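## Task

Pick up the small foam block lying on the desk that sits behind the stacked cartons, and set it down on the top surface of the low shelf. The carton stack must stay undisturbed, the robot must finish upright and not leaning, and the block has to stay on the shelf by itself, not held there by the robot.

## Robot and tools

ROBOT. TidyBot++: a wheeled base (0.54 m long, 0.50 m wide, 0.38 m tall) on four driven casters, carrying one seven-joint arm with a two-finger gripper. The shoulder sits 0.12 m ahead of the base centre and 0.68 m above the floor. Two cameras: base_camera (fixed on the base near [0.226, -0.003, 0.347] m, facing forward and down, 644x364 pixels) and wrist_camera (fisheye, 644x476, riding on the hand and looking along it). The arm begins folded, hand down, reaching up to 0.08 m past the base front with the elbow as high as 1.15 m.

FRAMES. Base frame: origin on the floor below the base centre, x forward, y left, z up. hand_pose is expressed in it and marks the point between the two finger pads; its own z axis runs out along the fingers and the fingers close along its y axis. Odometry frame is the base frame as it was when the scene began. base_odometry integrates wheel rotation, so wheel slip looks like motion; heading grows to the left, from -3.142 to 3.142. base_tilt is in degrees, positive when leaning forward or right (about 1 degree of fixed bias).

execute_actions. Arguments: "actions", a list holding zero or one action; "cameras", an optional list drawn from base_camera, wrist_camera, all (missing, null or ["all"] returns every camera, [] returns none). An action may contain:
- "base": exactly one relative move, measured from where the latest state report put the base. translate_m: metres straight ahead (negative backs up), -2 to 2. strafe_m: metres sideways, left positive, -2 to 2. rotate_rad: radians of turning in place, counter-clockwise from above positive, -6.3 to 6.3.
- "joints": absolute targets keyed by name. joint_1_rad (any angle; swings the whole arm about vertical, clockwise from above is positive, the reverse of rotate_rad), joint_2_rad shoulder -2.249 to 2.249, joint_3_rad any angle, joint_4_rad elbow -2.579 to 2.579, joint_5_rad any angle, joint_6_rad wrist -2.099 to 2.099, joint_7_rad any angle (hand pointing down: positive turns it counter-clockwise from above; at 1.57 the fingers part toward left and right), all in radians. gripper_pos from 0 (wide open) to 1 (shut). Done tolerances: ±0.039 for joints 1-4, ±0.056 for 5-7, ±0.03 for the gripper. Any-angle joints take the short way; for bigger turns send several steps each below half a turn.
- "speeds": optional caps for this action's base motion: translate_m and strafe_m 0.05 to 0.5 m/s, rotate_rad 0.1 to 1.57 rad/s; the maximum is the default.
All motions in an action begin together. An action lasts at most 15 s; a base move needing over 8.667 s at its cap is rejected. Any unknown key or out-of-range number rejects the call and nothing moves. Joints or base left out may keep chasing earlier targets unreported. An empty list just reports state and pictures.

ARM GEOMETRY. Upper arm 0.42 m, forearm 0.31 m, hand 0.31 m to the hand point. With joint_1_rad = 0, joint_3_rad = 3.14, joint_5_rad = 0 the arm lies in the x-z plane, and tilts from vertical (forward positive) are: upper arm joint_2_rad, forearm joint_2_rad - joint_4_rad, hand joint_2_rad - joint_4_rad - joint_6_rad. Reach ahead of the shoulder is the sum of length times sine; height above it the sum of length times cosine. A downward hand tops out near 0.94 m above the floor, and only close in. Finger gap is roughly 85 x (1 - gripper_pos) mm; closed fingertips stick about 20 mm beyond the hand point. Joints move at up to 1.39 rad/s (1.22 for joints 5-7).

wait: "seconds" 0 to 10; nothing new is commanded; returns state and pictures.
zoom_image: "camera" (base_camera or wrist_camera) and "region" [x0, y0, x1, y1] in pixels of that camera's latest full image, top-left origin, no larger than 504 by 504.
finished_scene: "scene", the number of the current scene. It closes the scene for good and reports success; the item must already be resting on the shelf. Replying with no tool call ends everything.

RESULTS. base_status and joint_status tell how the last accepted action ended: done, off_target (stopped short, may still push), contact_stop or time_out (target dropped, holding in place), not_followed (joint targets withheld, usually with "joint command not followed" and a "cause:" line from the self-collision check; they may be retried later), limit_stop_at_motor_heat. on_its_own lists motion you did not command. motor_effort gives percent of maximum, with the action's peak in brackets; readings carry bias and noise. For the gripper at 1, done means empty-handed; off_target with a reading means something is held. A "pictures" line gives image order; changed camera calibrations are listed. "ARM HIT" marks a hard strike on the base or the arm itself. If one call reports a stop, later calls in the same reply are skipped.

CAUTIONS. Friction leaves joints a little off, so the hand lands a centimetre or two from plan; correct by sending last command + (wanted - read) for each joint, and trust images over hand_pose. A held item makes the arm sag; never send a loaded joint its read angle. Blocked joints and a blocked base keep pushing, and the base may report done while short. Driving with the arm snagged above about 0.8 m, or shoving sideways on a raised hand, can tip the robot; retract the arm or back off to level it. Exceeding a joint torque limit (104.5 N m joints 1-4, 51.3 joints 5-7) freezes the arm for 10 s. Holding loads heats motors: MOTOR HOT at 60 °C, OVER-TEMPERATURE FAULT at 75 °C and the arm sinks. The robot keeps its last command while you are composing replies. Avoid drops, slams, bumping the cartons and pressing hard; loose items can also get nudged now and then.

Each tool is called after "Emit:" in YAML: its name, and indented under it one key for each argument.

## Session

Emit:
execute_actions:
  actions: []

Scene clock: 0.00 s.
base_odometry: x=+0.000 y=+0.000 heading=+0.000 (m, m, rad; odometry frame)
base_tilt: forward=-0.3 right=+0.0 (deg)
base_status: not commanded
joint_positions: joint_1_rad=+0.043 joint_2_rad=-0.402 joint_3_rad=+3.105 joint_4_rad=-2.520 joint_5_rad=+0.028 joint_6_rad=-0.878 joint_7_rad=+1.614 gripper_pos=+0.000
joint_status: not commanded
motor_effort: joint_1_rad=-1 joint_2_rad=+0 joint_3_rad=+0 joint_4_rad=+16 joint_5_rad=+0 joint_6_rad=+1 joint_7_rad=-1 (%)
hand_pose: x=+0.2677 y=-0.0079 z=+0.5975 quat_wxyz=(+0.020, +0.997, +0.026, +0.072) (m; base frame)
pictures: base_camera, wrist_camera
Images, in order (width x height): base_camera 644x364, wrist_camera 644x476.

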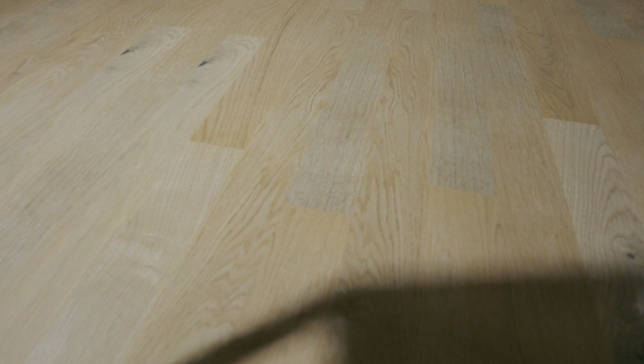

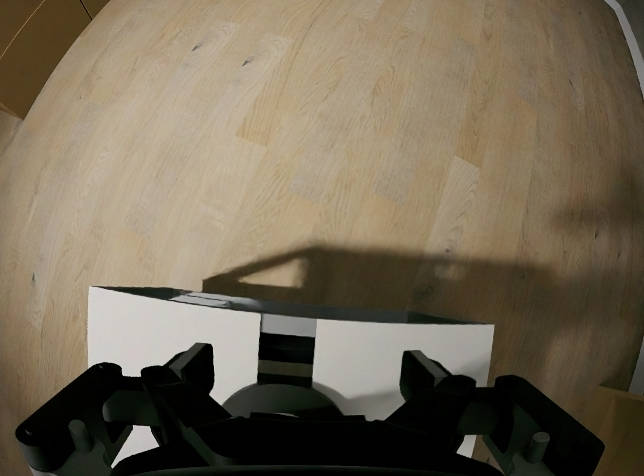

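Raise the hand to look around.

Emit:
execute_actions:
  actions:
    - {"joints":{"joint_6_rad":0.3,"joint_1_rad":-0.5}}
  cameras: ["wrist_camera"]

Emit:
execute_actions:
  actions:
    - {"joints":{"joint_1_rad":1.6}}
  cameras: ["wrist_camera"]

Scene clock: 9.10 s.
base_odometry: x=+0.000 y=+0.000 heading=+0.000 (m, m, rad; odometry frame)
base_tilt: forward=-0.2 right=+0.0 (deg)
base_status: not commanded
joint_positions: joint_1_rad=-0.489 joint_2_rad=-0.402 joint_3_rad=+3.105 joint_4_rad=-2.520 joint_5_rad=+0.028 joint_6_rad=+0.276 joint_7_rad=+1.614 gripper_pos=+0.000
joint_status: all done
motor_effort: joint_1_rad=-1(1) joint_2_rad=-5(5) joint_3_rad=+0(1) joint_4_rad=+21(21) joint_5_rad=-2(1) joint_6_rad=+7(7) joint_7_rad=-1(1) (%)
hand_pose: x=+0.4657 y=+0.2065 z=+0.8219 quat_wxyz=(-0.133, +0.760, +0.239, +0.590) (m; base frame)
pictures: wrist_camera
camera_calibration (this result's frames):
wrist_camera: T_world_to_cam=[[0.476266, -0.864826, 0.158893, -0.183601], [-0.138331, -0.252146, -0.957751, 0.969073], [0.868352, 0.434164, -0.239721, -0.157583], [0, 0, 0, 1]] pos_world=[0.358333, 0.153981, 0.919528]
Images, in order (width x height): wrist_camera 644x476.

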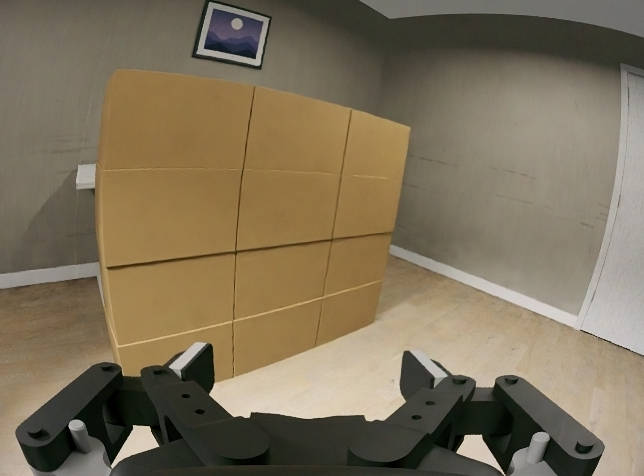

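Scene clock: 12.30 s.
base_odometry: x=+0.000 y=+0.000 heading=+0.000 (m, m, rad; odometry frame)
base_tilt: forward=-0.3 right=+0.0 (deg)
base_status: not commanded
joint_positions: joint_1_rad=+1.589 joint_2_rad=-0.402 joint_3_rad=+3.105 joint_4_rad=-2.520 joint_5_rad=+0.028 joint_6_rad=+0.276 joint_7_rad=+1.614 gripper_pos=+0.000
joint_status: all done
motor_effort: joint_1_rad=-1(1) joint_2_rad=-5(5) joint_3_rad=+1(1) joint_4_rad=+21(22) joint_5_rad=-1(1) joint_6_rad=+7(7) joint_7_rad=-1(0) (%)
hand_pose: x=+0.1309 y=-0.4033 z=+0.8219 quat_wxyz=(+0.441, +0.591, -0.534, +0.414) (m; base frame)
pictures: wrist_camera
camera_calibration (this result's frames):
wrist_camera: T_world_to_cam=[[-0.987286, 0.0043182, 0.158893, -0.00943856], [-0.153075, 0.243477, -0.957751, 0.970828], [-0.0428226, -0.969897, -0.239721, -0.0491529], [0, 0, 0, 1]] pos_world=[0.137186, -0.284007, 0.919528]
Images, in order (width x height): wrist_camera 644x476.

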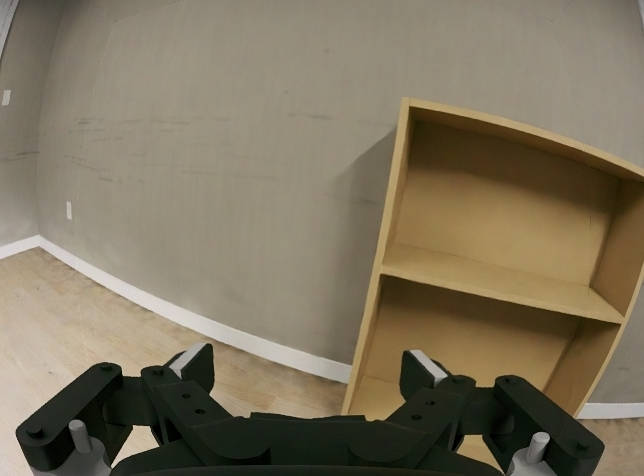

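Emit:
execute_actions:
  actions:
    - {"joints":{"joint_1_rad":3.6}}
  cameras: ["wrist_camera"]

Emit:
execute_actions:
  actions:
    - {"joints":{"joint_1_rad":5.3},"base":{"strafe_m":1.3}}
  cameras: ["wrist_camera"]

Scene clock: 24.07 s.
base_odometry: x=+0.000 y=+0.000 heading=+0.000 (m, m, rad; odometry frame)
base_tilt: forward=-0.3 right=+0.0 (deg)
base_status: not commanded
joint_positions: joint_1_rad=+3.589 joint_2_rad=-0.402 joint_3_rad=+3.105 joint_4_rad=-2.520 joint_5_rad=+0.028 joint_6_rad=+0.276 joint_7_rad=+1.614 gripper_pos=+0.000
joint_status: all done
motor_effort: joint_1_rad=-1(2) joint_2_rad=-5(5) joint_3_rad=+0(1) joint_4_rad=+21(21) joint_5_rad=-1(1) joint_6_rad=+7(7) joint_7_rad=+0(0) (%)
hand_pose: x=-0.2527 y=+0.1570 z=+0.8219 quat_wxyz=(+0.587, -0.130, -0.786, -0.148) (m; base frame)
pictures: wrist_camera
camera_calibration (this result's frames):
wrist_camera: T_world_to_cam=[[0.414752, 0.895954, 0.158893, -0.176281], [0.285093, 0.0378778, -0.957751, 0.918686], [-0.86412, 0.442528, -0.239721, 0.0485816], [0, 0, 0, 1]] pos_world=[-0.146818, 0.101643, 0.919528]
Images, in order (width x height): wrist_camera 644x476.

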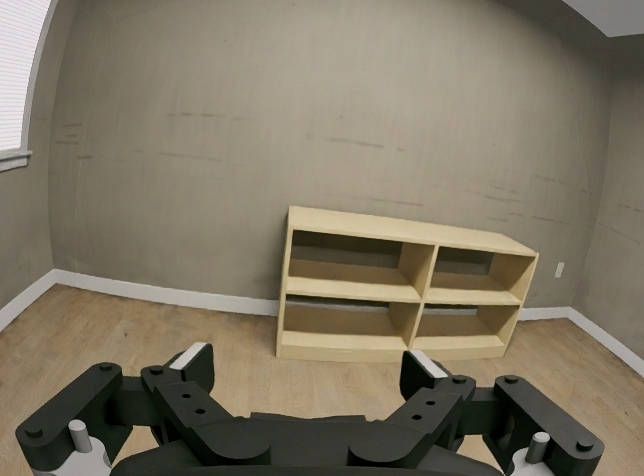

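Scene clock: 28.03 s.
base_odometry: x=+0.001 y=+1.300 heading=-0.001 (m, m, rad; odometry frame)
base_tilt: forward=-0.3 right=+0.0 (deg)
base_status: done
joint_positions: joint_1_rad=+5.289 joint_2_rad=-0.402 joint_3_rad=+3.105 joint_4_rad=-2.520 joint_5_rad=+0.028 joint_6_rad=+0.276 joint_7_rad=+1.614 gripper_pos=+0.000
joint_status: all done
motor_effort: joint_1_rad=-2(0) joint_2_rad=-4(7) joint_3_rad=+1(2) joint_4_rad=+21(22) joint_5_rad=-1(1) joint_6_rad=+7(7) joint_7_rad=+0(0) (%)
hand_pose: x=+0.3226 y=+0.3484 z=+0.8219 quat_wxyz=(+0.276, -0.676, -0.421, -0.538) (m; base frame)
pictures: wrist_camera
camera_calibration (this result's frames):
wrist_camera: T_world_to_cam=[[0.835067, -0.526703, 0.158893, -0.226298], [0.000840133, -0.287597, -0.957751, 0.952512], [0.550147, 0.79992, -0.239721, -0.119716], [0, 0, 0, 1]] pos_world=[0.254036, 0.250511, 0.919528]
Images, in order (width x height): wrist_camera 644x476.

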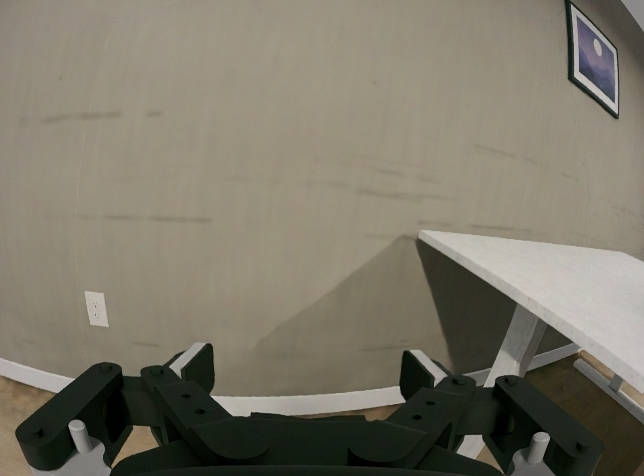

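Emit:
execute_actions:
  actions:
    - {"joints":{"joint_1_rad":6.28,"joint_4_rad":-2.2,"joint_6_rad":-0.4},"base":{"rotate_rad":-0.2}}

Scene clock: 36.03 s.
base_odometry: x=+0.001 y=+1.300 heading=-0.200 (m, m, rad; odometry frame)
base_tilt: forward=-0.3 right=+0.0 (deg)
base_status: done
joint_positions: joint_1_rad=+6.269 joint_2_rad=-0.402 joint_3_rad=+3.105 joint_4_rad=-2.223 joint_5_rad=+0.028 joint_6_rad=-0.371 joint_7_rad=+1.614 gripper_pos=+0.000
joint_status: all done
motor_effort: joint_1_rad=-1(0) joint_2_rad=-6(7) joint_3_rad=+1(2) joint_4_rad=+23(23) joint_5_rad=-1(2) joint_6_rad=+6(8) joint_7_rad=+0(1) (%)
hand_pose: x=+0.5114 y=+0.0188 z=+0.8100 quat_wxyz=(-0.016, -0.888, -0.053, -0.457) (m; base frame)
pictures: base_camera, wrist_camera
camera_calibration (this result's frames):
wrist_camera: T_world_to_cam=[[0.0635565, -0.984034, 0.166248, -0.158531], [-0.554044, -0.173346, -0.814239, 1.01157], [0.830057, -0.0403584, -0.556216, 0.166199], [0, 0, 0, 1]] pos_world=[0.432578, 0.0260605, 0.942461]
Images, in order (width x height): base_camera 644x364, wrist_camera 644x476.

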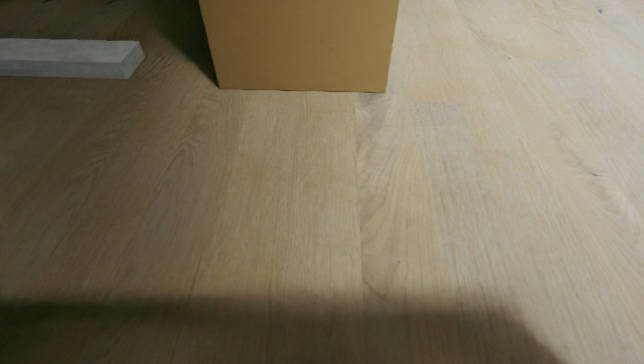

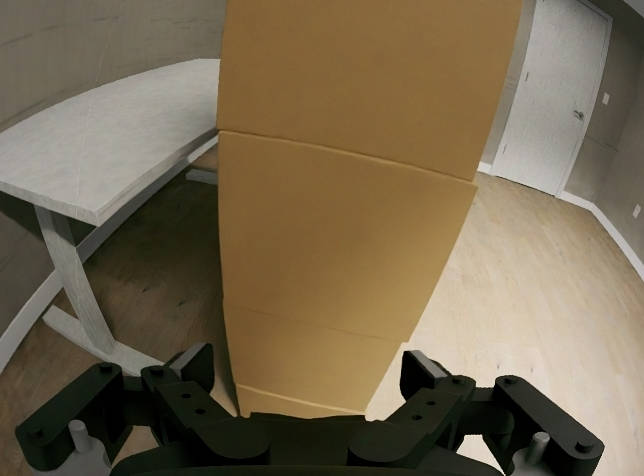

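Emit:
execute_actions:
  actions:
    - {"joints":{"joint_4_rad":-2.0,"joint_6_rad":-0.4},"base":{"strafe_m":0.5}}

Scene clock: 44.67 s.
base_odometry: x=+0.102 y=+1.790 heading=-0.201 (m, m, rad; odometry frame)
base_tilt: forward=-0.3 right=+0.0 (deg)
base_status: done
joint_positions: joint_1_rad=+6.271 joint_2_rad=-0.402 joint_3_rad=+3.104 joint_4_rad=-2.014 joint_5_rad=+0.028 joint_6_rad=-0.373 joint_7_rad=+1.614 gripper_pos=+0.000
joint_status: all done
motor_effort: joint_1_rad=-1(0) joint_2_rad=-7(7) joint_3_rad=+1(3) joint_4_rad=+24(24) joint_5_rad=-1(0) joint_6_rad=+7(7) joint_7_rad=+0(1) (%)
hand_pose: x=+0.5525 y=+0.0222 z=+0.9303 quat_wxyz=(-0.016, -0.836, -0.050, -0.546) (m; base frame)
pictures: base_camera, wrist_camera
camera_calibration (this result's frames):
wrist_camera: T_world_to_cam=[[0.0313495, -0.985496, 0.166781, -0.160423], [-0.375462, -0.166253, -0.911805, 1.1248], [0.926307, -0.0340352, -0.375228, -0.0225509], [0, 0, 0, 1]] pos_world=[0.448238, 0.0281381, 1.04389]
Images, in order (width x height): base_camera 644x364, wrist_camera 644x476.

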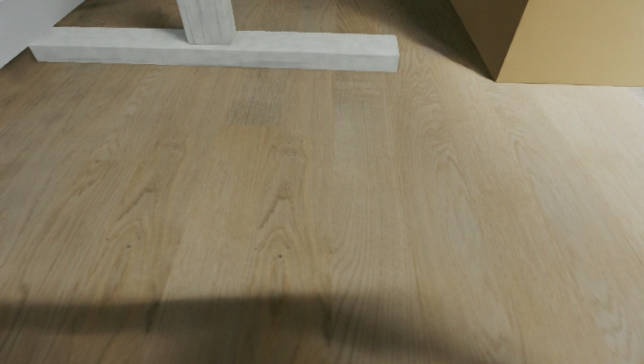

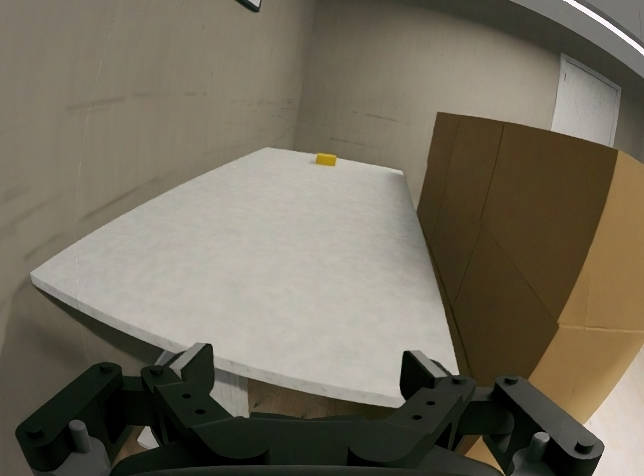

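Emit:
execute_actions:
  actions:
    - {"base":{"rotate_rad":-0.08}}
  cameras: []

Emit:
execute_actions:
  actions:
    - {"base":{"strafe_m":-1.05}}

Emit:
execute_actions:
  actions:
    - {"base":{"translate_m":2.0},"joints":{"joint_4_rad":-2.3,"joint_6_rad":-0.3,"joint_1_rad":5.8}}

Scene clock: 54.17 s.
base_odometry: x=+0.102 y=+1.791 heading=-0.281 (m, m, rad; odometry frame)
base_tilt: forward=-0.3 right=+0.0 (deg)
base_status: done
joint_positions: joint_1_rad=+6.276 joint_2_rad=-0.402 joint_3_rad=+3.105 joint_4_rad=-2.014 joint_5_rad=+0.028 joint_6_rad=-0.373 joint_7_rad=+1.614 gripper_pos=+0.000
joint_status: not commanded
motor_effort: joint_1_rad=-1(2) joint_2_rad=-7(7) joint_3_rad=+0(2) joint_4_rad=+24(24) joint_5_rad=-1(0) joint_6_rad=+7(6) joint_7_rad=-1(0) (%)
hand_pose: x=+0.5526 y=+0.0196 z=+0.9303 quat_wxyz=(-0.018, -0.836, -0.047, -0.546) (m; base frame)
pictures: none
No camera images: the call's "cameras" was empty. Leave "cameras" out to get every camera's image.

Scene clock: 57.63 s.
base_odometry: x=-0.190 y=+0.782 heading=-0.281 (m, m, rad; odometry frame)
base_tilt: forward=-0.3 right=+0.0 (deg)
base_status: done
joint_positions: joint_1_rad=+6.276 joint_2_rad=-0.402 joint_3_rad=+3.105 joint_4_rad=-2.014 joint_5_rad=+0.028 joint_6_rad=-0.373 joint_7_rad=+1.614 gripper_pos=+0.000
joint_status: not commanded
motor_effort: joint_1_rad=-1(0) joint_2_rad=-7(8) joint_3_rad=+1(2) joint_4_rad=+24(24) joint_5_rad=-1(0) joint_6_rad=+7(7) joint_7_rad=-1(1) (%)
hand_pose: x=+0.5526 y=+0.0196 z=+0.9303 quat_wxyz=(-0.018, -0.836, -0.047, -0.546) (m; base frame)
pictures: base_camera, wrist_camera
camera_calibration (this result's frames):
wrist_camera: T_world_to_cam=[[0.0256886, -0.985725, 0.166389, -0.159484], [-0.376414, -0.163732, -0.911869, 1.12497], [0.926096, -0.0392066, -0.375246, -0.0225214], [0, 0, 0, 1]] pos_world=[0.448406, 0.0261028, 1.04391]
Images, in order (width x height): base_camera 644x364, wrist_camera 644x476.

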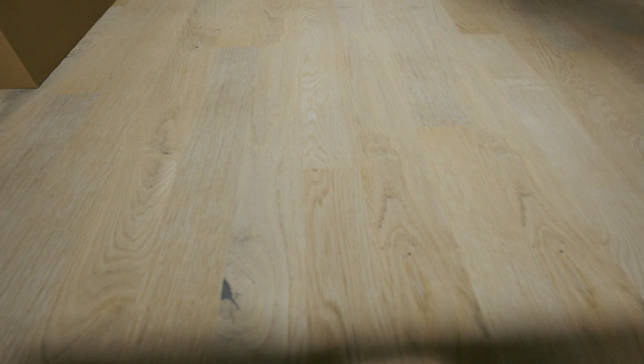

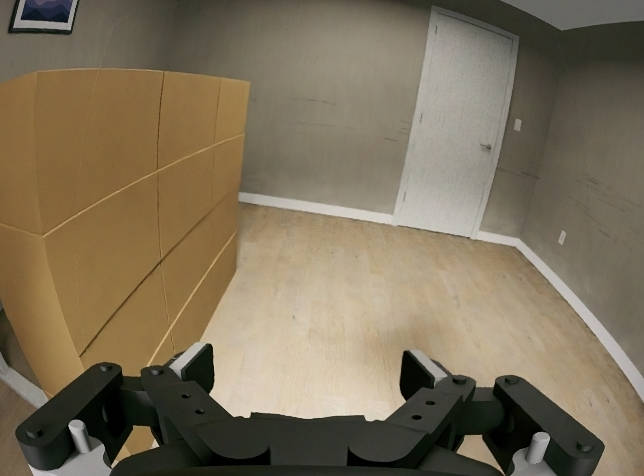

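Scene clock: 62.93 s.
base_odometry: x=+1.731 y=+0.226 heading=-0.281 (m, m, rad; odometry frame)
base_tilt: forward=-0.2 right=+0.0 (deg)
base_status: done
joint_positions: joint_1_rad=+5.811 joint_2_rad=-0.402 joint_3_rad=+3.105 joint_4_rad=-2.279 joint_5_rad=+0.028 joint_6_rad=-0.327 joint_7_rad=+1.614 gripper_pos=+0.000
joint_status: all done
motor_effort: joint_1_rad=-1(1) joint_2_rad=-6(8) joint_3_rad=+0(2) joint_4_rad=+22(25) joint_5_rad=-1(0) joint_6_rad=+6(7) joint_7_rad=+0(1) (%)
hand_pose: x=+0.4562 y=+0.1870 z=+0.7897 quat_wxyz=(+0.088, -0.855, -0.254, -0.443) (m; base frame)
pictures: base_camera, wrist_camera
camera_calibration (this result's frames):
wrist_camera: T_world_to_cam=[[0.495153, -0.85287, 0.165641, -0.207058], [-0.429126, -0.405857, -0.806927, 0.974321], [0.75543, 0.328471, -0.56695, 0.181055], [0, 0, 0, 1]] pos_world=[0.383857, 0.15937, 0.923152]
Images, in order (width x height): base_camera 644x364, wrist_camera 644x476.

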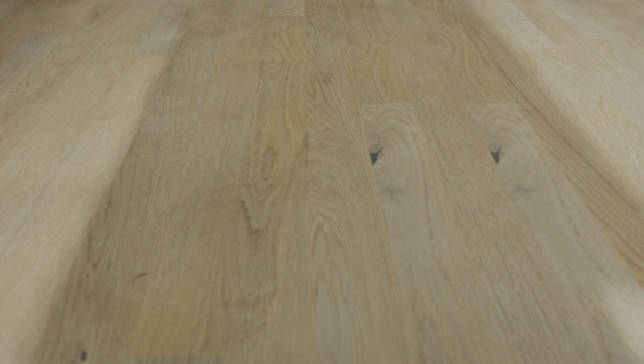

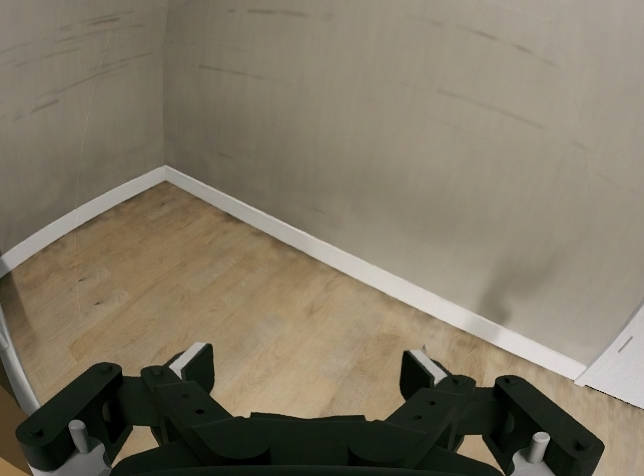

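Emit:
execute_actions:
  actions:
    - {"base":{"translate_m":0.9},"joints":{"joint_1_rad":5.0}}
  cameras: ["base_camera"]

Emit:
execute_actions:
  actions:
    - {"base":{"rotate_rad":3.14},"joints":{"joint_1_rad":6.28,"joint_4_rad":-2.1,"joint_6_rad":-0.5}}

Emit:
execute_actions:
  actions:
    - {"base":{"strafe_m":-1.2}}

Scene clock: 75.60 s.
base_odometry: x=+2.596 y=-0.025 heading=-0.282 (m, m, rad; odometry frame)
base_tilt: forward=-0.3 right=+0.0 (deg)
base_status: done
joint_positions: joint_1_rad=+5.011 joint_2_rad=-0.402 joint_3_rad=+3.105 joint_4_rad=-2.280 joint_5_rad=+0.028 joint_6_rad=-0.327 joint_7_rad=+1.614 gripper_pos=+0.000
joint_status: all done
motor_effort: joint_1_rad=-1(0) joint_2_rad=-6(6) joint_3_rad=+1(2) joint_4_rad=+22(23) joint_5_rad=-1(1) joint_6_rad=+6(6) joint_7_rad=+0(0) (%)
hand_pose: x=+0.2197 y=+0.3719 z=+0.7890 quat_wxyz=(+0.253, -0.689, -0.567, -0.373) (m; base frame)
pictures: base_camera
Images, in order (width x height): base_camera 644x364.

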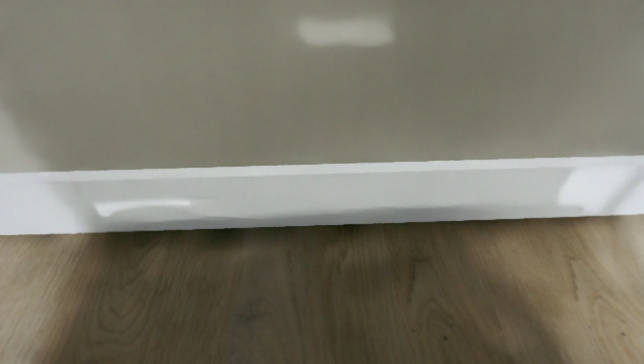

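Scene clock: 78.87 s.
base_odometry: x=+2.596 y=-0.025 heading=+2.858 (m, m, rad; odometry frame)
base_tilt: forward=-0.3 right=+0.0 (deg)
base_status: done
joint_positions: joint_1_rad=+6.267 joint_2_rad=-0.402 joint_3_rad=+3.105 joint_4_rad=-2.121 joint_5_rad=+0.028 joint_6_rad=-0.469 joint_7_rad=+1.614 gripper_pos=+0.000
joint_status: all done
motor_effort: joint_1_rad=-1(1) joint_2_rad=-6(8) joint_3_rad=+0(2) joint_4_rad=+23(23) joint_5_rad=-1(1) joint_6_rad=+6(6) joint_7_rad=-1(1) (%)
hand_pose: x=+0.5183 y=+0.0195 z=+0.8423 quat_wxyz=(-0.016, -0.887, -0.053, -0.459) (m; base frame)
pictures: base_camera, wrist_camera
camera_calibration (this result's frames):
wrist_camera: T_world_to_cam=[[0.0621759, -0.98403, 0.166788, -0.163356], [-0.551377, -0.173161, -0.816087, 1.04198], [0.831936, -0.0412222, -0.553338, 0.175088], [0, 0, 0, 1]] pos_world=[0.439019, 0.0269004, 0.974475]
Images, in order (width x height): base_camera 644x364, wrist_camera 644x476.

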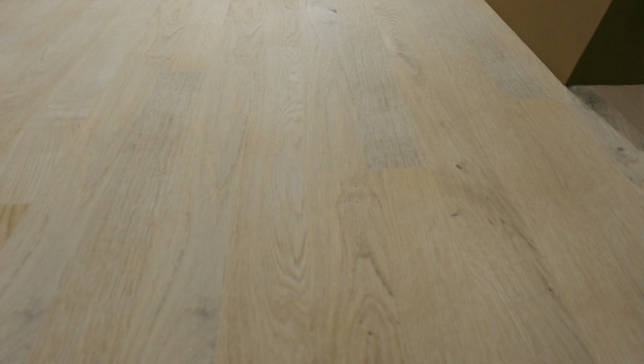

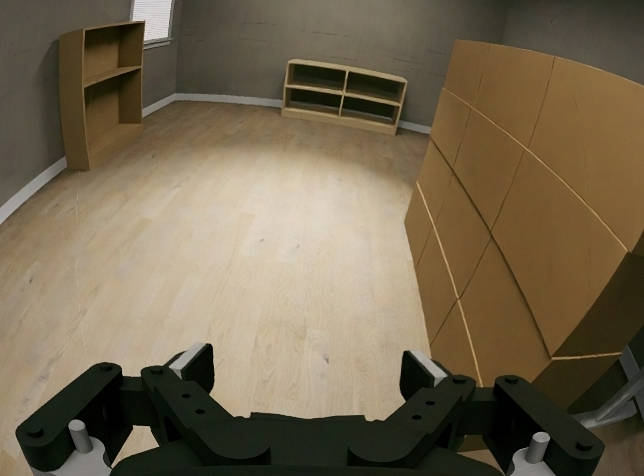

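Scene clock: 82.63 s.
base_odometry: x=+2.931 y=+1.128 heading=+2.858 (m, m, rad; odometry frame)
base_tilt: forward=-0.3 right=+0.0 (deg)
base_status: done
joint_positions: joint_1_rad=+6.270 joint_2_rad=-0.402 joint_3_rad=+3.105 joint_4_rad=-2.121 joint_5_rad=+0.028 joint_6_rad=-0.470 joint_7_rad=+1.614 gripper_pos=+0.000
joint_status: not commanded
motor_effort: joint_1_rad=-1(1) joint_2_rad=-6(9) joint_3_rad=+1(3) joint_4_rad=+23(23) joint_5_rad=+0(0) joint_6_rad=+6(6) joint_7_rad=-1(0) (%)
hand_pose: x=+0.5183 y=+0.0186 z=+0.8422 quat_wxyz=(-0.017, -0.887, -0.052, -0.458) (m; base frame)
pictures: base_camera, wrist_camera
camera_calibration (this result's frames):
wrist_camera: T_world_to_cam=[[0.059997, -0.984165, 0.166794, -0.163106], [-0.552047, -0.17193, -0.815895, 1.0419], [0.831652, -0.0431271, -0.553621, 0.175438], [0, 0, 0, 1]] pos_world=[0.439063, 0.0261774, 0.974415]
Images, in order (width x height): base_camera 644x364, wrist_camera 644x476.

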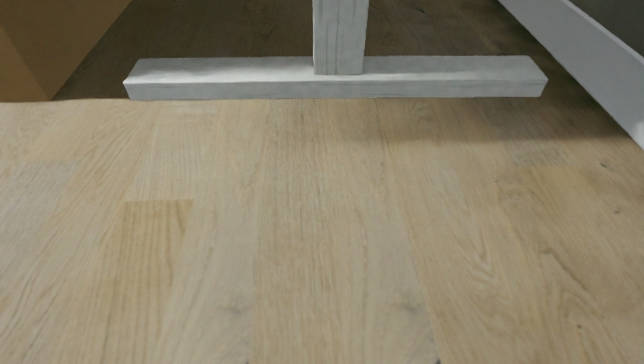

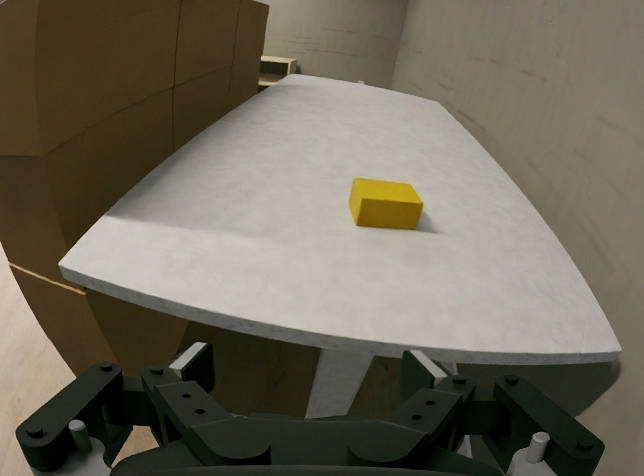

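Emit:
execute_actions:
  actions:
    - {"base":{"strafe_m":-0.07},"joints":{"joint_2_rad":0.4,"joint_3_rad":3.14,"joint_4_rad":-0.73,"joint_5_rad":0,"joint_6_rad":-2.01}}
  cameras: []

Emit:
execute_actions:
  actions:
    - {"base":{"translate_m":0.22}}

Scene clock: 96.00 s.
base_odometry: x=+2.950 y=+1.195 heading=+2.859 (m, m, rad; odometry frame)
base_tilt: forward=-0.3 right=+0.0 (deg)
base_status: done
joint_positions: joint_1_rad=+6.271 joint_2_rad=+0.378 joint_3_rad=+3.122 joint_4_rad=-0.752 joint_5_rad=+0.028 joint_6_rad=-1.981 joint_7_rad=+1.614 gripper_pos=+0.000
joint_status: all done
motor_effort: joint_1_rad=-1(2) joint_2_rad=-29(29) joint_3_rad=+0(3) joint_4_rad=+17(24) joint_5_rad=-1(1) joint_6_rad=+0(6) joint_7_rad=-1(1) (%)
hand_pose: x=+0.5678 y=+0.0056 z=+0.8962 quat_wxyz=(-0.009, -0.999, -0.031, -0.015) (m; base frame)
pictures: none
No camera images: the call's "cameras" was empty. Leave "cameras" out to get every camera's image.

Scene clock: 97.67 s.
base_odometry: x=+2.739 y=+1.257 heading=+2.859 (m, m, rad; odometry frame)
base_tilt: forward=-0.3 right=+0.0 (deg)
base_status: done
joint_positions: joint_1_rad=+6.271 joint_2_rad=+0.393 joint_3_rad=+3.123 joint_4_rad=-0.750 joint_5_rad=+0.028 joint_6_rad=-1.983 joint_7_rad=+1.614 gripper_pos=+0.000
joint_status: not commanded
motor_effort: joint_1_rad=-1(0) joint_2_rad=-30(32) joint_3_rad=-1(1) joint_4_rad=+18(18) joint_5_rad=-1(1) joint_6_rad=-1(1) joint_7_rad=-1(0) (%)
hand_pose: x=+0.5708 y=+0.0052 z=+0.8899 quat_wxyz=(-0.009, -0.999, -0.031, -0.008) (m; base frame)
pictures: base_camera, wrist_camera
camera_calibration (this result's frames):
wrist_camera: T_world_to_cam=[[0.124419, -0.988625, 0.0844991, -0.150915], [-0.991273, -0.127586, -0.0331523, 0.661405], [0.0435561, -0.079637, -0.995872, 1.00119], [0, 0, 0, 1]] pos_world=[0.630802, 0.0149189, 1.03174]
Images, in order (width x height): base_camera 644x364, wrist_camera 644x476.

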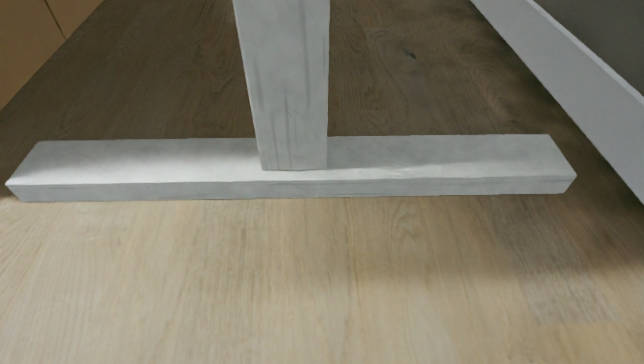

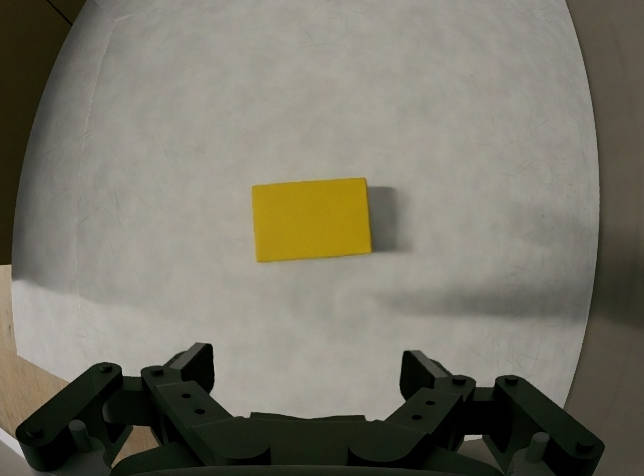

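Emit:
execute_actions:
  actions:
    - {"base":{"translate_m":0.085},"joints":{"joint_7_rad":0.12,"joint_2_rad":0.35,"joint_4_rad":-0.98,"joint_6_rad":-1.8}}
  cameras: ["wrist_camera"]

Emit:
execute_actions:
  actions:
    - {"joints":{"joint_2_rad":0.32,"joint_4_rad":-1.23,"joint_6_rad":-1.57}}
  cameras: ["wrist_camera"]

Scene clock: 115.63 s.
base_odometry: x=+2.657 y=+1.281 heading=+2.858 (m, m, rad; odometry frame)
base_tilt: forward=-0.2 right=+0.0 (deg)
base_status: done
joint_positions: joint_1_rad=+6.271 joint_2_rad=+0.375 joint_3_rad=+3.123 joint_4_rad=-0.961 joint_5_rad=+0.028 joint_6_rad=-1.829 joint_7_rad=+0.128 gripper_pos=+0.000
joint_status: all done
motor_effort: joint_1_rad=-1(0) joint_2_rad=-30(34) joint_3_rad=+0(1) joint_4_rad=+18(19) joint_5_rad=+0(1) joint_6_rad=-1(1) joint_7_rad=+0(1) (%)
hand_pose: x=+0.5714 y=+0.0052 z=+0.8355 quat_wxyz=(-0.015, -0.758, +0.652, +0.002) (m; base frame)
pictures: wrist_camera
camera_calibration (this result's frames):
wrist_camera: T_world_to_cam=[[-0.97292, -0.212368, 0.091244, 0.470966], [-0.216228, 0.975729, -0.0346109, 0.21282], [-0.0816792, -0.0534032, -0.995227, 1.01791], [0, 0, 0, 1]] pos_world=[0.587373, -0.0532768, 0.977449]
Images, in order (width x height): wrist_camera 644x476.

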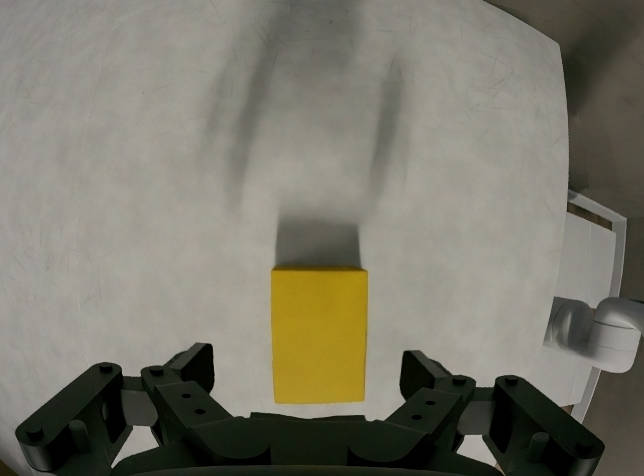

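Scene clock: 117.13 s.
base_odometry: x=+2.657 y=+1.281 heading=+2.858 (m, m, rad; odometry frame)
base_tilt: forward=-0.2 right=+0.0 (deg)
base_status: not commanded
joint_positions: joint_1_rad=+6.271 joint_2_rad=+0.346 joint_3_rad=+3.123 joint_4_rad=-1.212 joint_5_rad=+0.028 joint_6_rad=-1.599 joint_7_rad=+0.128 gripper_pos=+0.000
joint_status: all done
motor_effort: joint_1_rad=-1(1) joint_2_rad=-29(30) joint_3_rad=+0(1) joint_4_rad=+19(19) joint_5_rad=-1(1) joint_6_rad=-1(1) joint_7_rad=-1(1) (%)
hand_pose: x=+0.5712 y=+0.0055 z=+0.7708 quat_wxyz=(-0.013, -0.760, +0.649, -0.002) (m; base frame)
pictures: wrist_camera
camera_calibration (this result's frames):
wrist_camera: T_world_to_cam=[[-0.972287, -0.218558, 0.0830099, 0.482792], [-0.22221, 0.974276, -0.0375427, 0.215944], [-0.0726693, -0.0549479, -0.995841, 0.948875], [0, 0, 0, 1]] pos_world=[0.586351, -0.052733, 0.912959]
Images, in order (width x height): wrist_camera 644x476.

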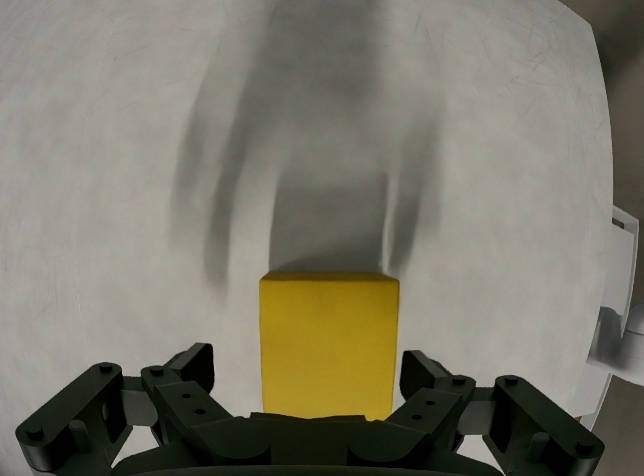

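Emit:
execute_actions:
  actions:
    - {"base":{"translate_m":-0.01},"joints":{"joint_4_rad":-1.295,"joint_6_rad":-1.505}}
  cameras: ["wrist_camera"]

Emit:
execute_actions:
  actions:
    - {"joints":{"gripper_pos":1}}
  cameras: []

Emit:
execute_actions:
  actions:
    - {"joints":{"joint_4_rad":-1.0,"joint_6_rad":-1.8}}
  cameras: []

Emit:
execute_actions:
  actions:
    - {"base":{"translate_m":-0.3},"joints":{"joint_2_rad":-0.1,"joint_4_rad":-1.5,"joint_6_rad":-1.3,"joint_7_rad":1.57}}
  cameras: ["wrist_camera"]

Emit:
execute_actions:
  actions:
    - {"base":{"strafe_m":1.27}}
  cameras: ["base_camera"]

Emit:
execute_actions:
  actions:
    - {"base":{"translate_m":2}}

Emit:
execute_actions:
  actions:
    - {"base":{"translate_m":1.2}}

Scene clock: 134.90 s.
base_odometry: x=+2.667 y=+1.278 heading=+2.858 (m, m, rad; odometry frame)
base_tilt: forward=-0.2 right=+0.0 (deg)
base_status: done
joint_positions: joint_1_rad=+6.271 joint_2_rad=+0.334 joint_3_rad=+3.123 joint_4_rad=-1.278 joint_5_rad=+0.028 joint_6_rad=-1.534 joint_7_rad=+0.128 gripper_pos=+0.000
joint_status: all done
motor_effort: joint_1_rad=-1(2) joint_2_rad=-29(33) joint_3_rad=+0(1) joint_4_rad=+18(18) joint_5_rad=-1(1) joint_6_rad=-1(1) joint_7_rad=-1(1) (%)
hand_pose: x=+0.5696 y=+0.0056 z=+0.7551 quat_wxyz=(-0.009, -0.761, +0.649, -0.006) (m; base frame)
pictures: wrist_camera
camera_calibration (this result's frames):
wrist_camera: T_world_to_cam=[[-0.972679, -0.220189, 0.0735668, 0.489872], [-0.223465, 0.973906, -0.0396392, 0.217242], [-0.062919, -0.0549959, -0.996502, 0.927985], [0, 0, 0, 1]] pos_world=[0.583422, -0.0526739, 0.897312]
Images, in order (width x height): wrist_camera 644x476.

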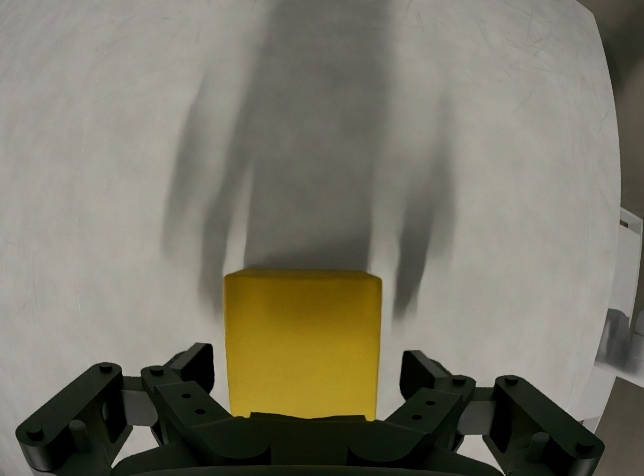

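Scene clock: 136.00 s.
base_odometry: x=+2.667 y=+1.278 heading=+2.858 (m, m, rad; odometry frame)
base_tilt: forward=-0.2 right=+0.0 (deg)
base_status: not commanded
joint_positions: joint_1_rad=+6.271 joint_2_rad=+0.326 joint_3_rad=+3.123 joint_4_rad=-1.282 joint_5_rad=+0.028 joint_6_rad=-1.533 joint_7_rad=+0.128 gripper_pos=+0.394
joint_status: gripper_pos off_target (ended at +0.394, target +1.000)
motor_effort: joint_1_rad=-1(1) joint_2_rad=-29(30) joint_3_rad=-1(1) joint_4_rad=+19(19) joint_5_rad=-1(0) joint_6_rad=+0(0) joint_7_rad=+0(1) (%)
hand_pose: x=+0.5679 y=+0.0055 z=+0.7575 quat_wxyz=(-0.008, -0.761, +0.649, -0.007) (m; base frame)
pictures: none
No camera images: the call's "cameras" was empty. Leave "cameras" out to get every camera's image.

Scene clock: 137.37 s.
base_odometry: x=+2.667 y=+1.278 heading=+2.858 (m, m, rad; odometry frame)
base_tilt: forward=-0.3 right=+0.0 (deg)
base_status: not commanded
joint_positions: joint_1_rad=+6.271 joint_2_rad=+0.326 joint_3_rad=+3.123 joint_4_rad=-1.020 joint_5_rad=+0.028 joint_6_rad=-1.772 joint_7_rad=+0.128 gripper_pos=+0.394
joint_status: all done
motor_effort: joint_1_rad=-1(1) joint_2_rad=-29(31) joint_3_rad=-1(1) joint_4_rad=+18(20) joint_5_rad=-1(0) joint_6_rad=+0(0) joint_7_rad=-1(0) (%)
hand_pose: x=+0.5674 y=+0.0052 z=+0.8392 quat_wxyz=(+0.000, -0.759, +0.651, -0.016) (m; base frame)
pictures: none
No camera images: the call's "cameras" was empty. Leave "cameras" out to get every camera's image.

Scene clock: 139.37 s.
base_odometry: x=+2.955 y=+1.194 heading=+2.859 (m, m, rad; odometry frame)
base_tilt: forward=-0.3 right=+0.0 (deg)
base_status: done
joint_positions: joint_1_rad=+6.273 joint_2_rad=-0.094 joint_3_rad=+3.125 joint_4_rad=-1.480 joint_5_rad=+0.028 joint_6_rad=-1.331 joint_7_rad=+1.549 gripper_pos=+0.394
joint_status: all done
motor_effort: joint_1_rad=-1(1) joint_2_rad=-16(32) joint_3_rad=+0(1) joint_4_rad=+21(21) joint_5_rad=-1(1) joint_6_rad=+3(3) joint_7_rad=+0(1) (%)
hand_pose: x=+0.5167 y=+0.0038 z=+0.8749 quat_wxyz=(-0.009, -0.977, -0.003, -0.211) (m; base frame)
pictures: wrist_camera
camera_calibration (this result's frames):
wrist_camera: T_world_to_cam=[[0.0334507, -0.993857, 0.105493, -0.115619], [-0.90066, -0.0757307, -0.427875, 0.905481], [0.433235, -0.0807005, -0.897661, 0.701214], [0, 0, 0, 1]] pos_world=[0.515608, 0.0102524, 1.02908]
Images, in order (width x height): wrist_camera 644x476.

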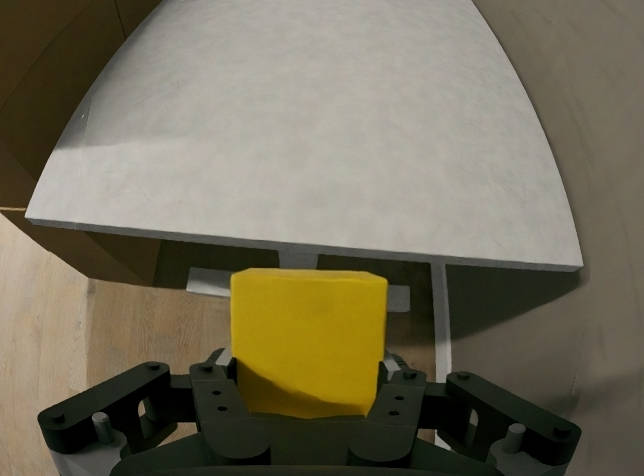

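Scene clock: 143.27 s.
base_odometry: x=+2.601 y=-0.025 heading=+2.859 (m, m, rad; odometry frame)
base_tilt: forward=-0.3 right=+0.0 (deg)
base_status: done
joint_positions: joint_1_rad=+6.274 joint_2_rad=-0.094 joint_3_rad=+3.130 joint_4_rad=-1.480 joint_5_rad=+0.028 joint_6_rad=-1.330 joint_7_rad=+1.549 gripper_pos=+0.394
joint_status: not commanded
motor_effort: joint_1_rad=-1(0) joint_2_rad=-15(18) joint_3_rad=+1(2) joint_4_rad=+21(21) joint_5_rad=+0(0) joint_6_rad=+3(3) joint_7_rad=+0(0) (%)
hand_pose: x=+0.5170 y=+0.0014 z=+0.8748 quat_wxyz=(-0.010, -0.977, +0.000, -0.211) (m; base frame)
pictures: base_camera
Images, in order (width x height): base_camera 644x364.

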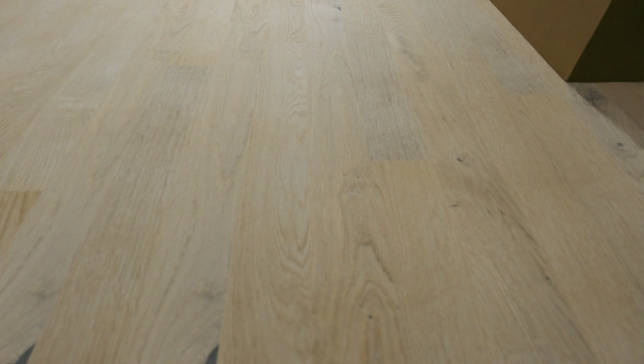

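Scene clock: 148.57 s.
base_odometry: x=+0.680 y=+0.532 heading=+2.859 (m, m, rad; odometry frame)
base_tilt: forward=-0.3 right=+0.0 (deg)
base_status: done
joint_positions: joint_1_rad=+6.274 joint_2_rad=-0.094 joint_3_rad=+3.130 joint_4_rad=-1.483 joint_5_rad=+0.028 joint_6_rad=-1.326 joint_7_rad=+1.549 gripper_pos=+0.394
joint_status: not commanded
motor_effort: joint_1_rad=-1(2) joint_2_rad=-14(18) joint_3_rad=+0(1) joint_4_rad=+21(21) joint_5_rad=-1(0) joint_6_rad=+3(4) joint_7_rad=+0(0) (%)
hand_pose: x=+0.5175 y=+0.0015 z=+0.8744 quat_wxyz=(-0.010, -0.977, +0.000, -0.212) (m; base frame)
pictures: base_camera, wrist_camera
camera_calibration (this result's frames):
wrist_camera: T_world_to_cam=[[0.0275452, -0.99408, 0.105099, -0.114555], [-0.900014, -0.070415, -0.430136, 0.907396], [0.43499, -0.0827427, -0.896625, 0.698485], [0, 0, 0, 1]] pos_world=[0.51599, 0.00781236, 1.02862]
Images, in order (width x height): base_camera 644x364, wrist_camera 644x476.

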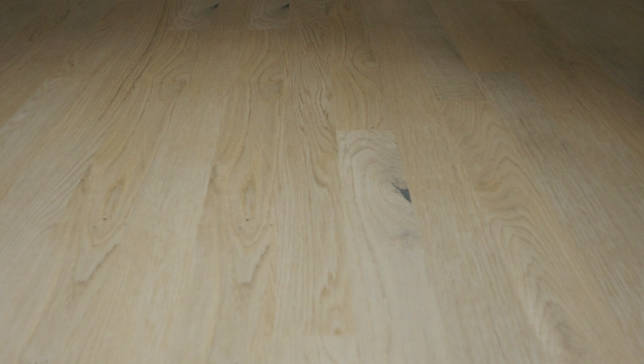

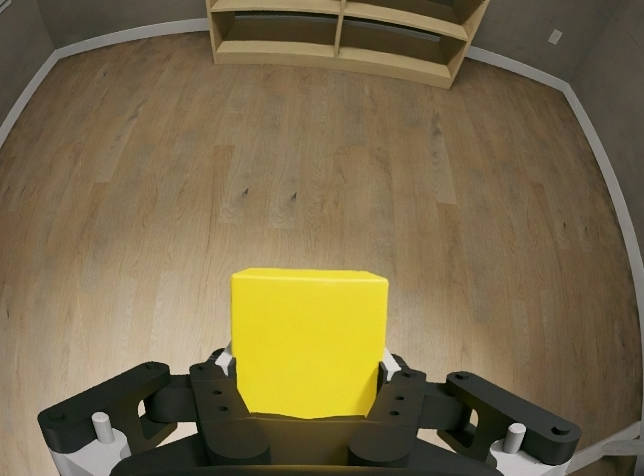

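Scene clock: 152.27 s.
base_odometry: x=-0.473 y=+0.867 heading=+2.859 (m, m, rad; odometry frame)
base_tilt: forward=-0.3 right=+0.0 (deg)
base_status: done
joint_positions: joint_1_rad=+6.274 joint_2_rad=-0.095 joint_3_rad=+3.130 joint_4_rad=-1.484 joint_5_rad=+0.028 joint_6_rad=-1.324 joint_7_rad=+1.549 gripper_pos=+0.394
joint_status: not commanded
motor_effort: joint_1_rad=-1(2) joint_2_rad=-14(19) joint_3_rad=+0(0) joint_4_rad=+21(21) joint_5_rad=-1(0) joint_6_rad=+3(4) joint_7_rad=-1(0) (%)
hand_pose: x=+0.5174 y=+0.0015 z=+0.8745 quat_wxyz=(-0.010, -0.977, +0.000, -0.213) (m; base frame)
pictures: base_camera, wrist_camera
camera_calibration (this result's frames):
wrist_camera: T_world_to_cam=[[0.0274392, -0.99408, 0.10513, -0.11453], [-0.899402, -0.0704499, -0.431409, 0.908174], [0.436261, -0.0827166, -0.89601, 0.6974], [0, 0, 0, 1]] pos_world=[0.515708, 0.00781503, 1.02871]
Images, in order (width x height): base_camera 644x364, wrist_camera 644x476.

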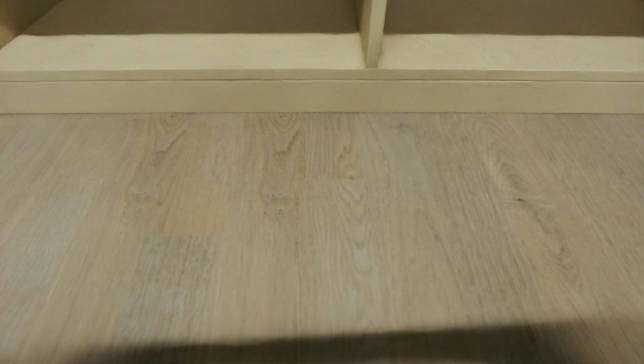

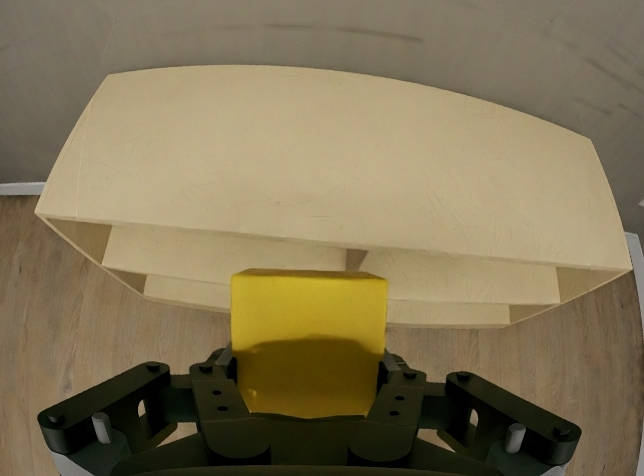

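Emit:
execute_actions:
  actions:
    - {"base":{"translate_m":0.29},"joints":{"joint_2_rad":0.34,"joint_4_rad":-1.46,"joint_6_rad":-1.35,"joint_7_rad":0.0}}

Emit:
execute_actions:
  actions:
    - {"joints":{"joint_4_rad":-1.57,"joint_6_rad":-1.24}}
  cameras: ["wrist_camera"]

Scene clock: 164.57 s.
base_odometry: x=-0.751 y=+0.948 heading=+2.859 (m, m, rad; odometry frame)
base_tilt: forward=-0.2 right=+0.1 (deg)
base_status: done
joint_positions: joint_1_rad=+6.274 joint_2_rad=+0.334 joint_3_rad=+3.130 joint_4_rad=-1.481 joint_5_rad=+0.028 joint_6_rad=-1.324 joint_7_rad=+0.018 gripper_pos=+0.394
joint_status: all done
motor_effort: joint_1_rad=-1(1) joint_2_rad=-29(32) joint_3_rad=+0(0) joint_4_rad=+18(21) joint_5_rad=-1(1) joint_6_rad=+0(4) joint_7_rad=-1(1) (%)
hand_pose: x=+0.5627 y=+0.0019 z=+0.6920 quat_wxyz=(-0.007, -0.723, +0.691, -0.009) (m; base frame)
pictures: base_camera, wrist_camera
camera_calibration (this result's frames):
wrist_camera: T_world_to_cam=[[-0.992095, -0.107417, 0.0648813, 0.50371], [-0.110293, 0.99299, -0.042501, 0.155049], [-0.0598612, -0.0493209, -0.996988, 0.863102], [0, 0, 0, 1]] pos_world=[0.568496, -0.0572867, 0.834411]
Images, in order (width x height): base_camera 644x364, wrist_camera 644x476.

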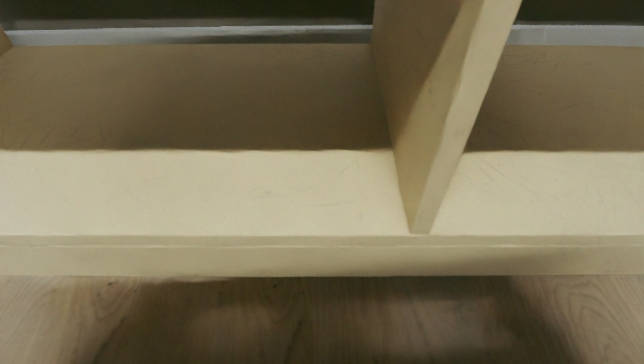

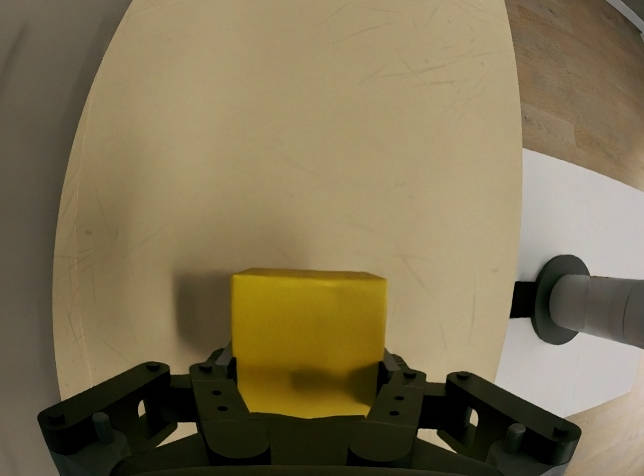

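Scene clock: 165.53 s.
base_odometry: x=-0.751 y=+0.948 heading=+2.859 (m, m, rad; odometry frame)
base_tilt: forward=-0.2 right=+0.0 (deg)
base_status: not commanded
joint_positions: joint_1_rad=+6.274 joint_2_rad=+0.334 joint_3_rad=+3.130 joint_4_rad=-1.557 joint_5_rad=+0.028 joint_6_rad=-1.269 joint_7_rad=+0.018 gripper_pos=+0.394
joint_status: all done
motor_effort: joint_1_rad=-1(1) joint_2_rad=-28(29) joint_3_rad=+0(1) joint_4_rad=+17(18) joint_5_rad=+0(0) joint_6_rad=-1(1) joint_7_rad=-1(0) (%)
hand_pose: x=+0.5495 y=+0.0018 z=+0.6690 quat_wxyz=(-0.015, -0.723, +0.691, -0.001) (m; base frame)
pictures: wrist_camera
camera_calibration (this result's frames):
wrist_camera: T_world_to_cam=[[-0.990352, -0.108952, 0.0856322, 0.477279], [-0.112696, 0.992818, -0.0401613, 0.152425], [-0.0806415, -0.0494243, -0.995517, 0.84988], [0, 0, 0, 1]] pos_world=[0.558387, -0.0573245, 0.811321]
Images, in order (width x height): wrist_camera 644x476.

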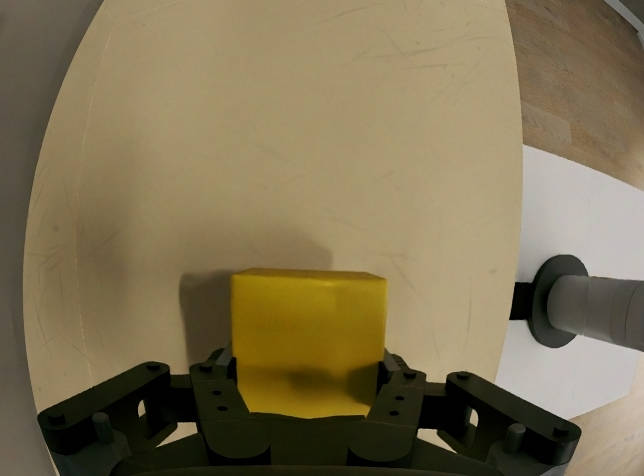

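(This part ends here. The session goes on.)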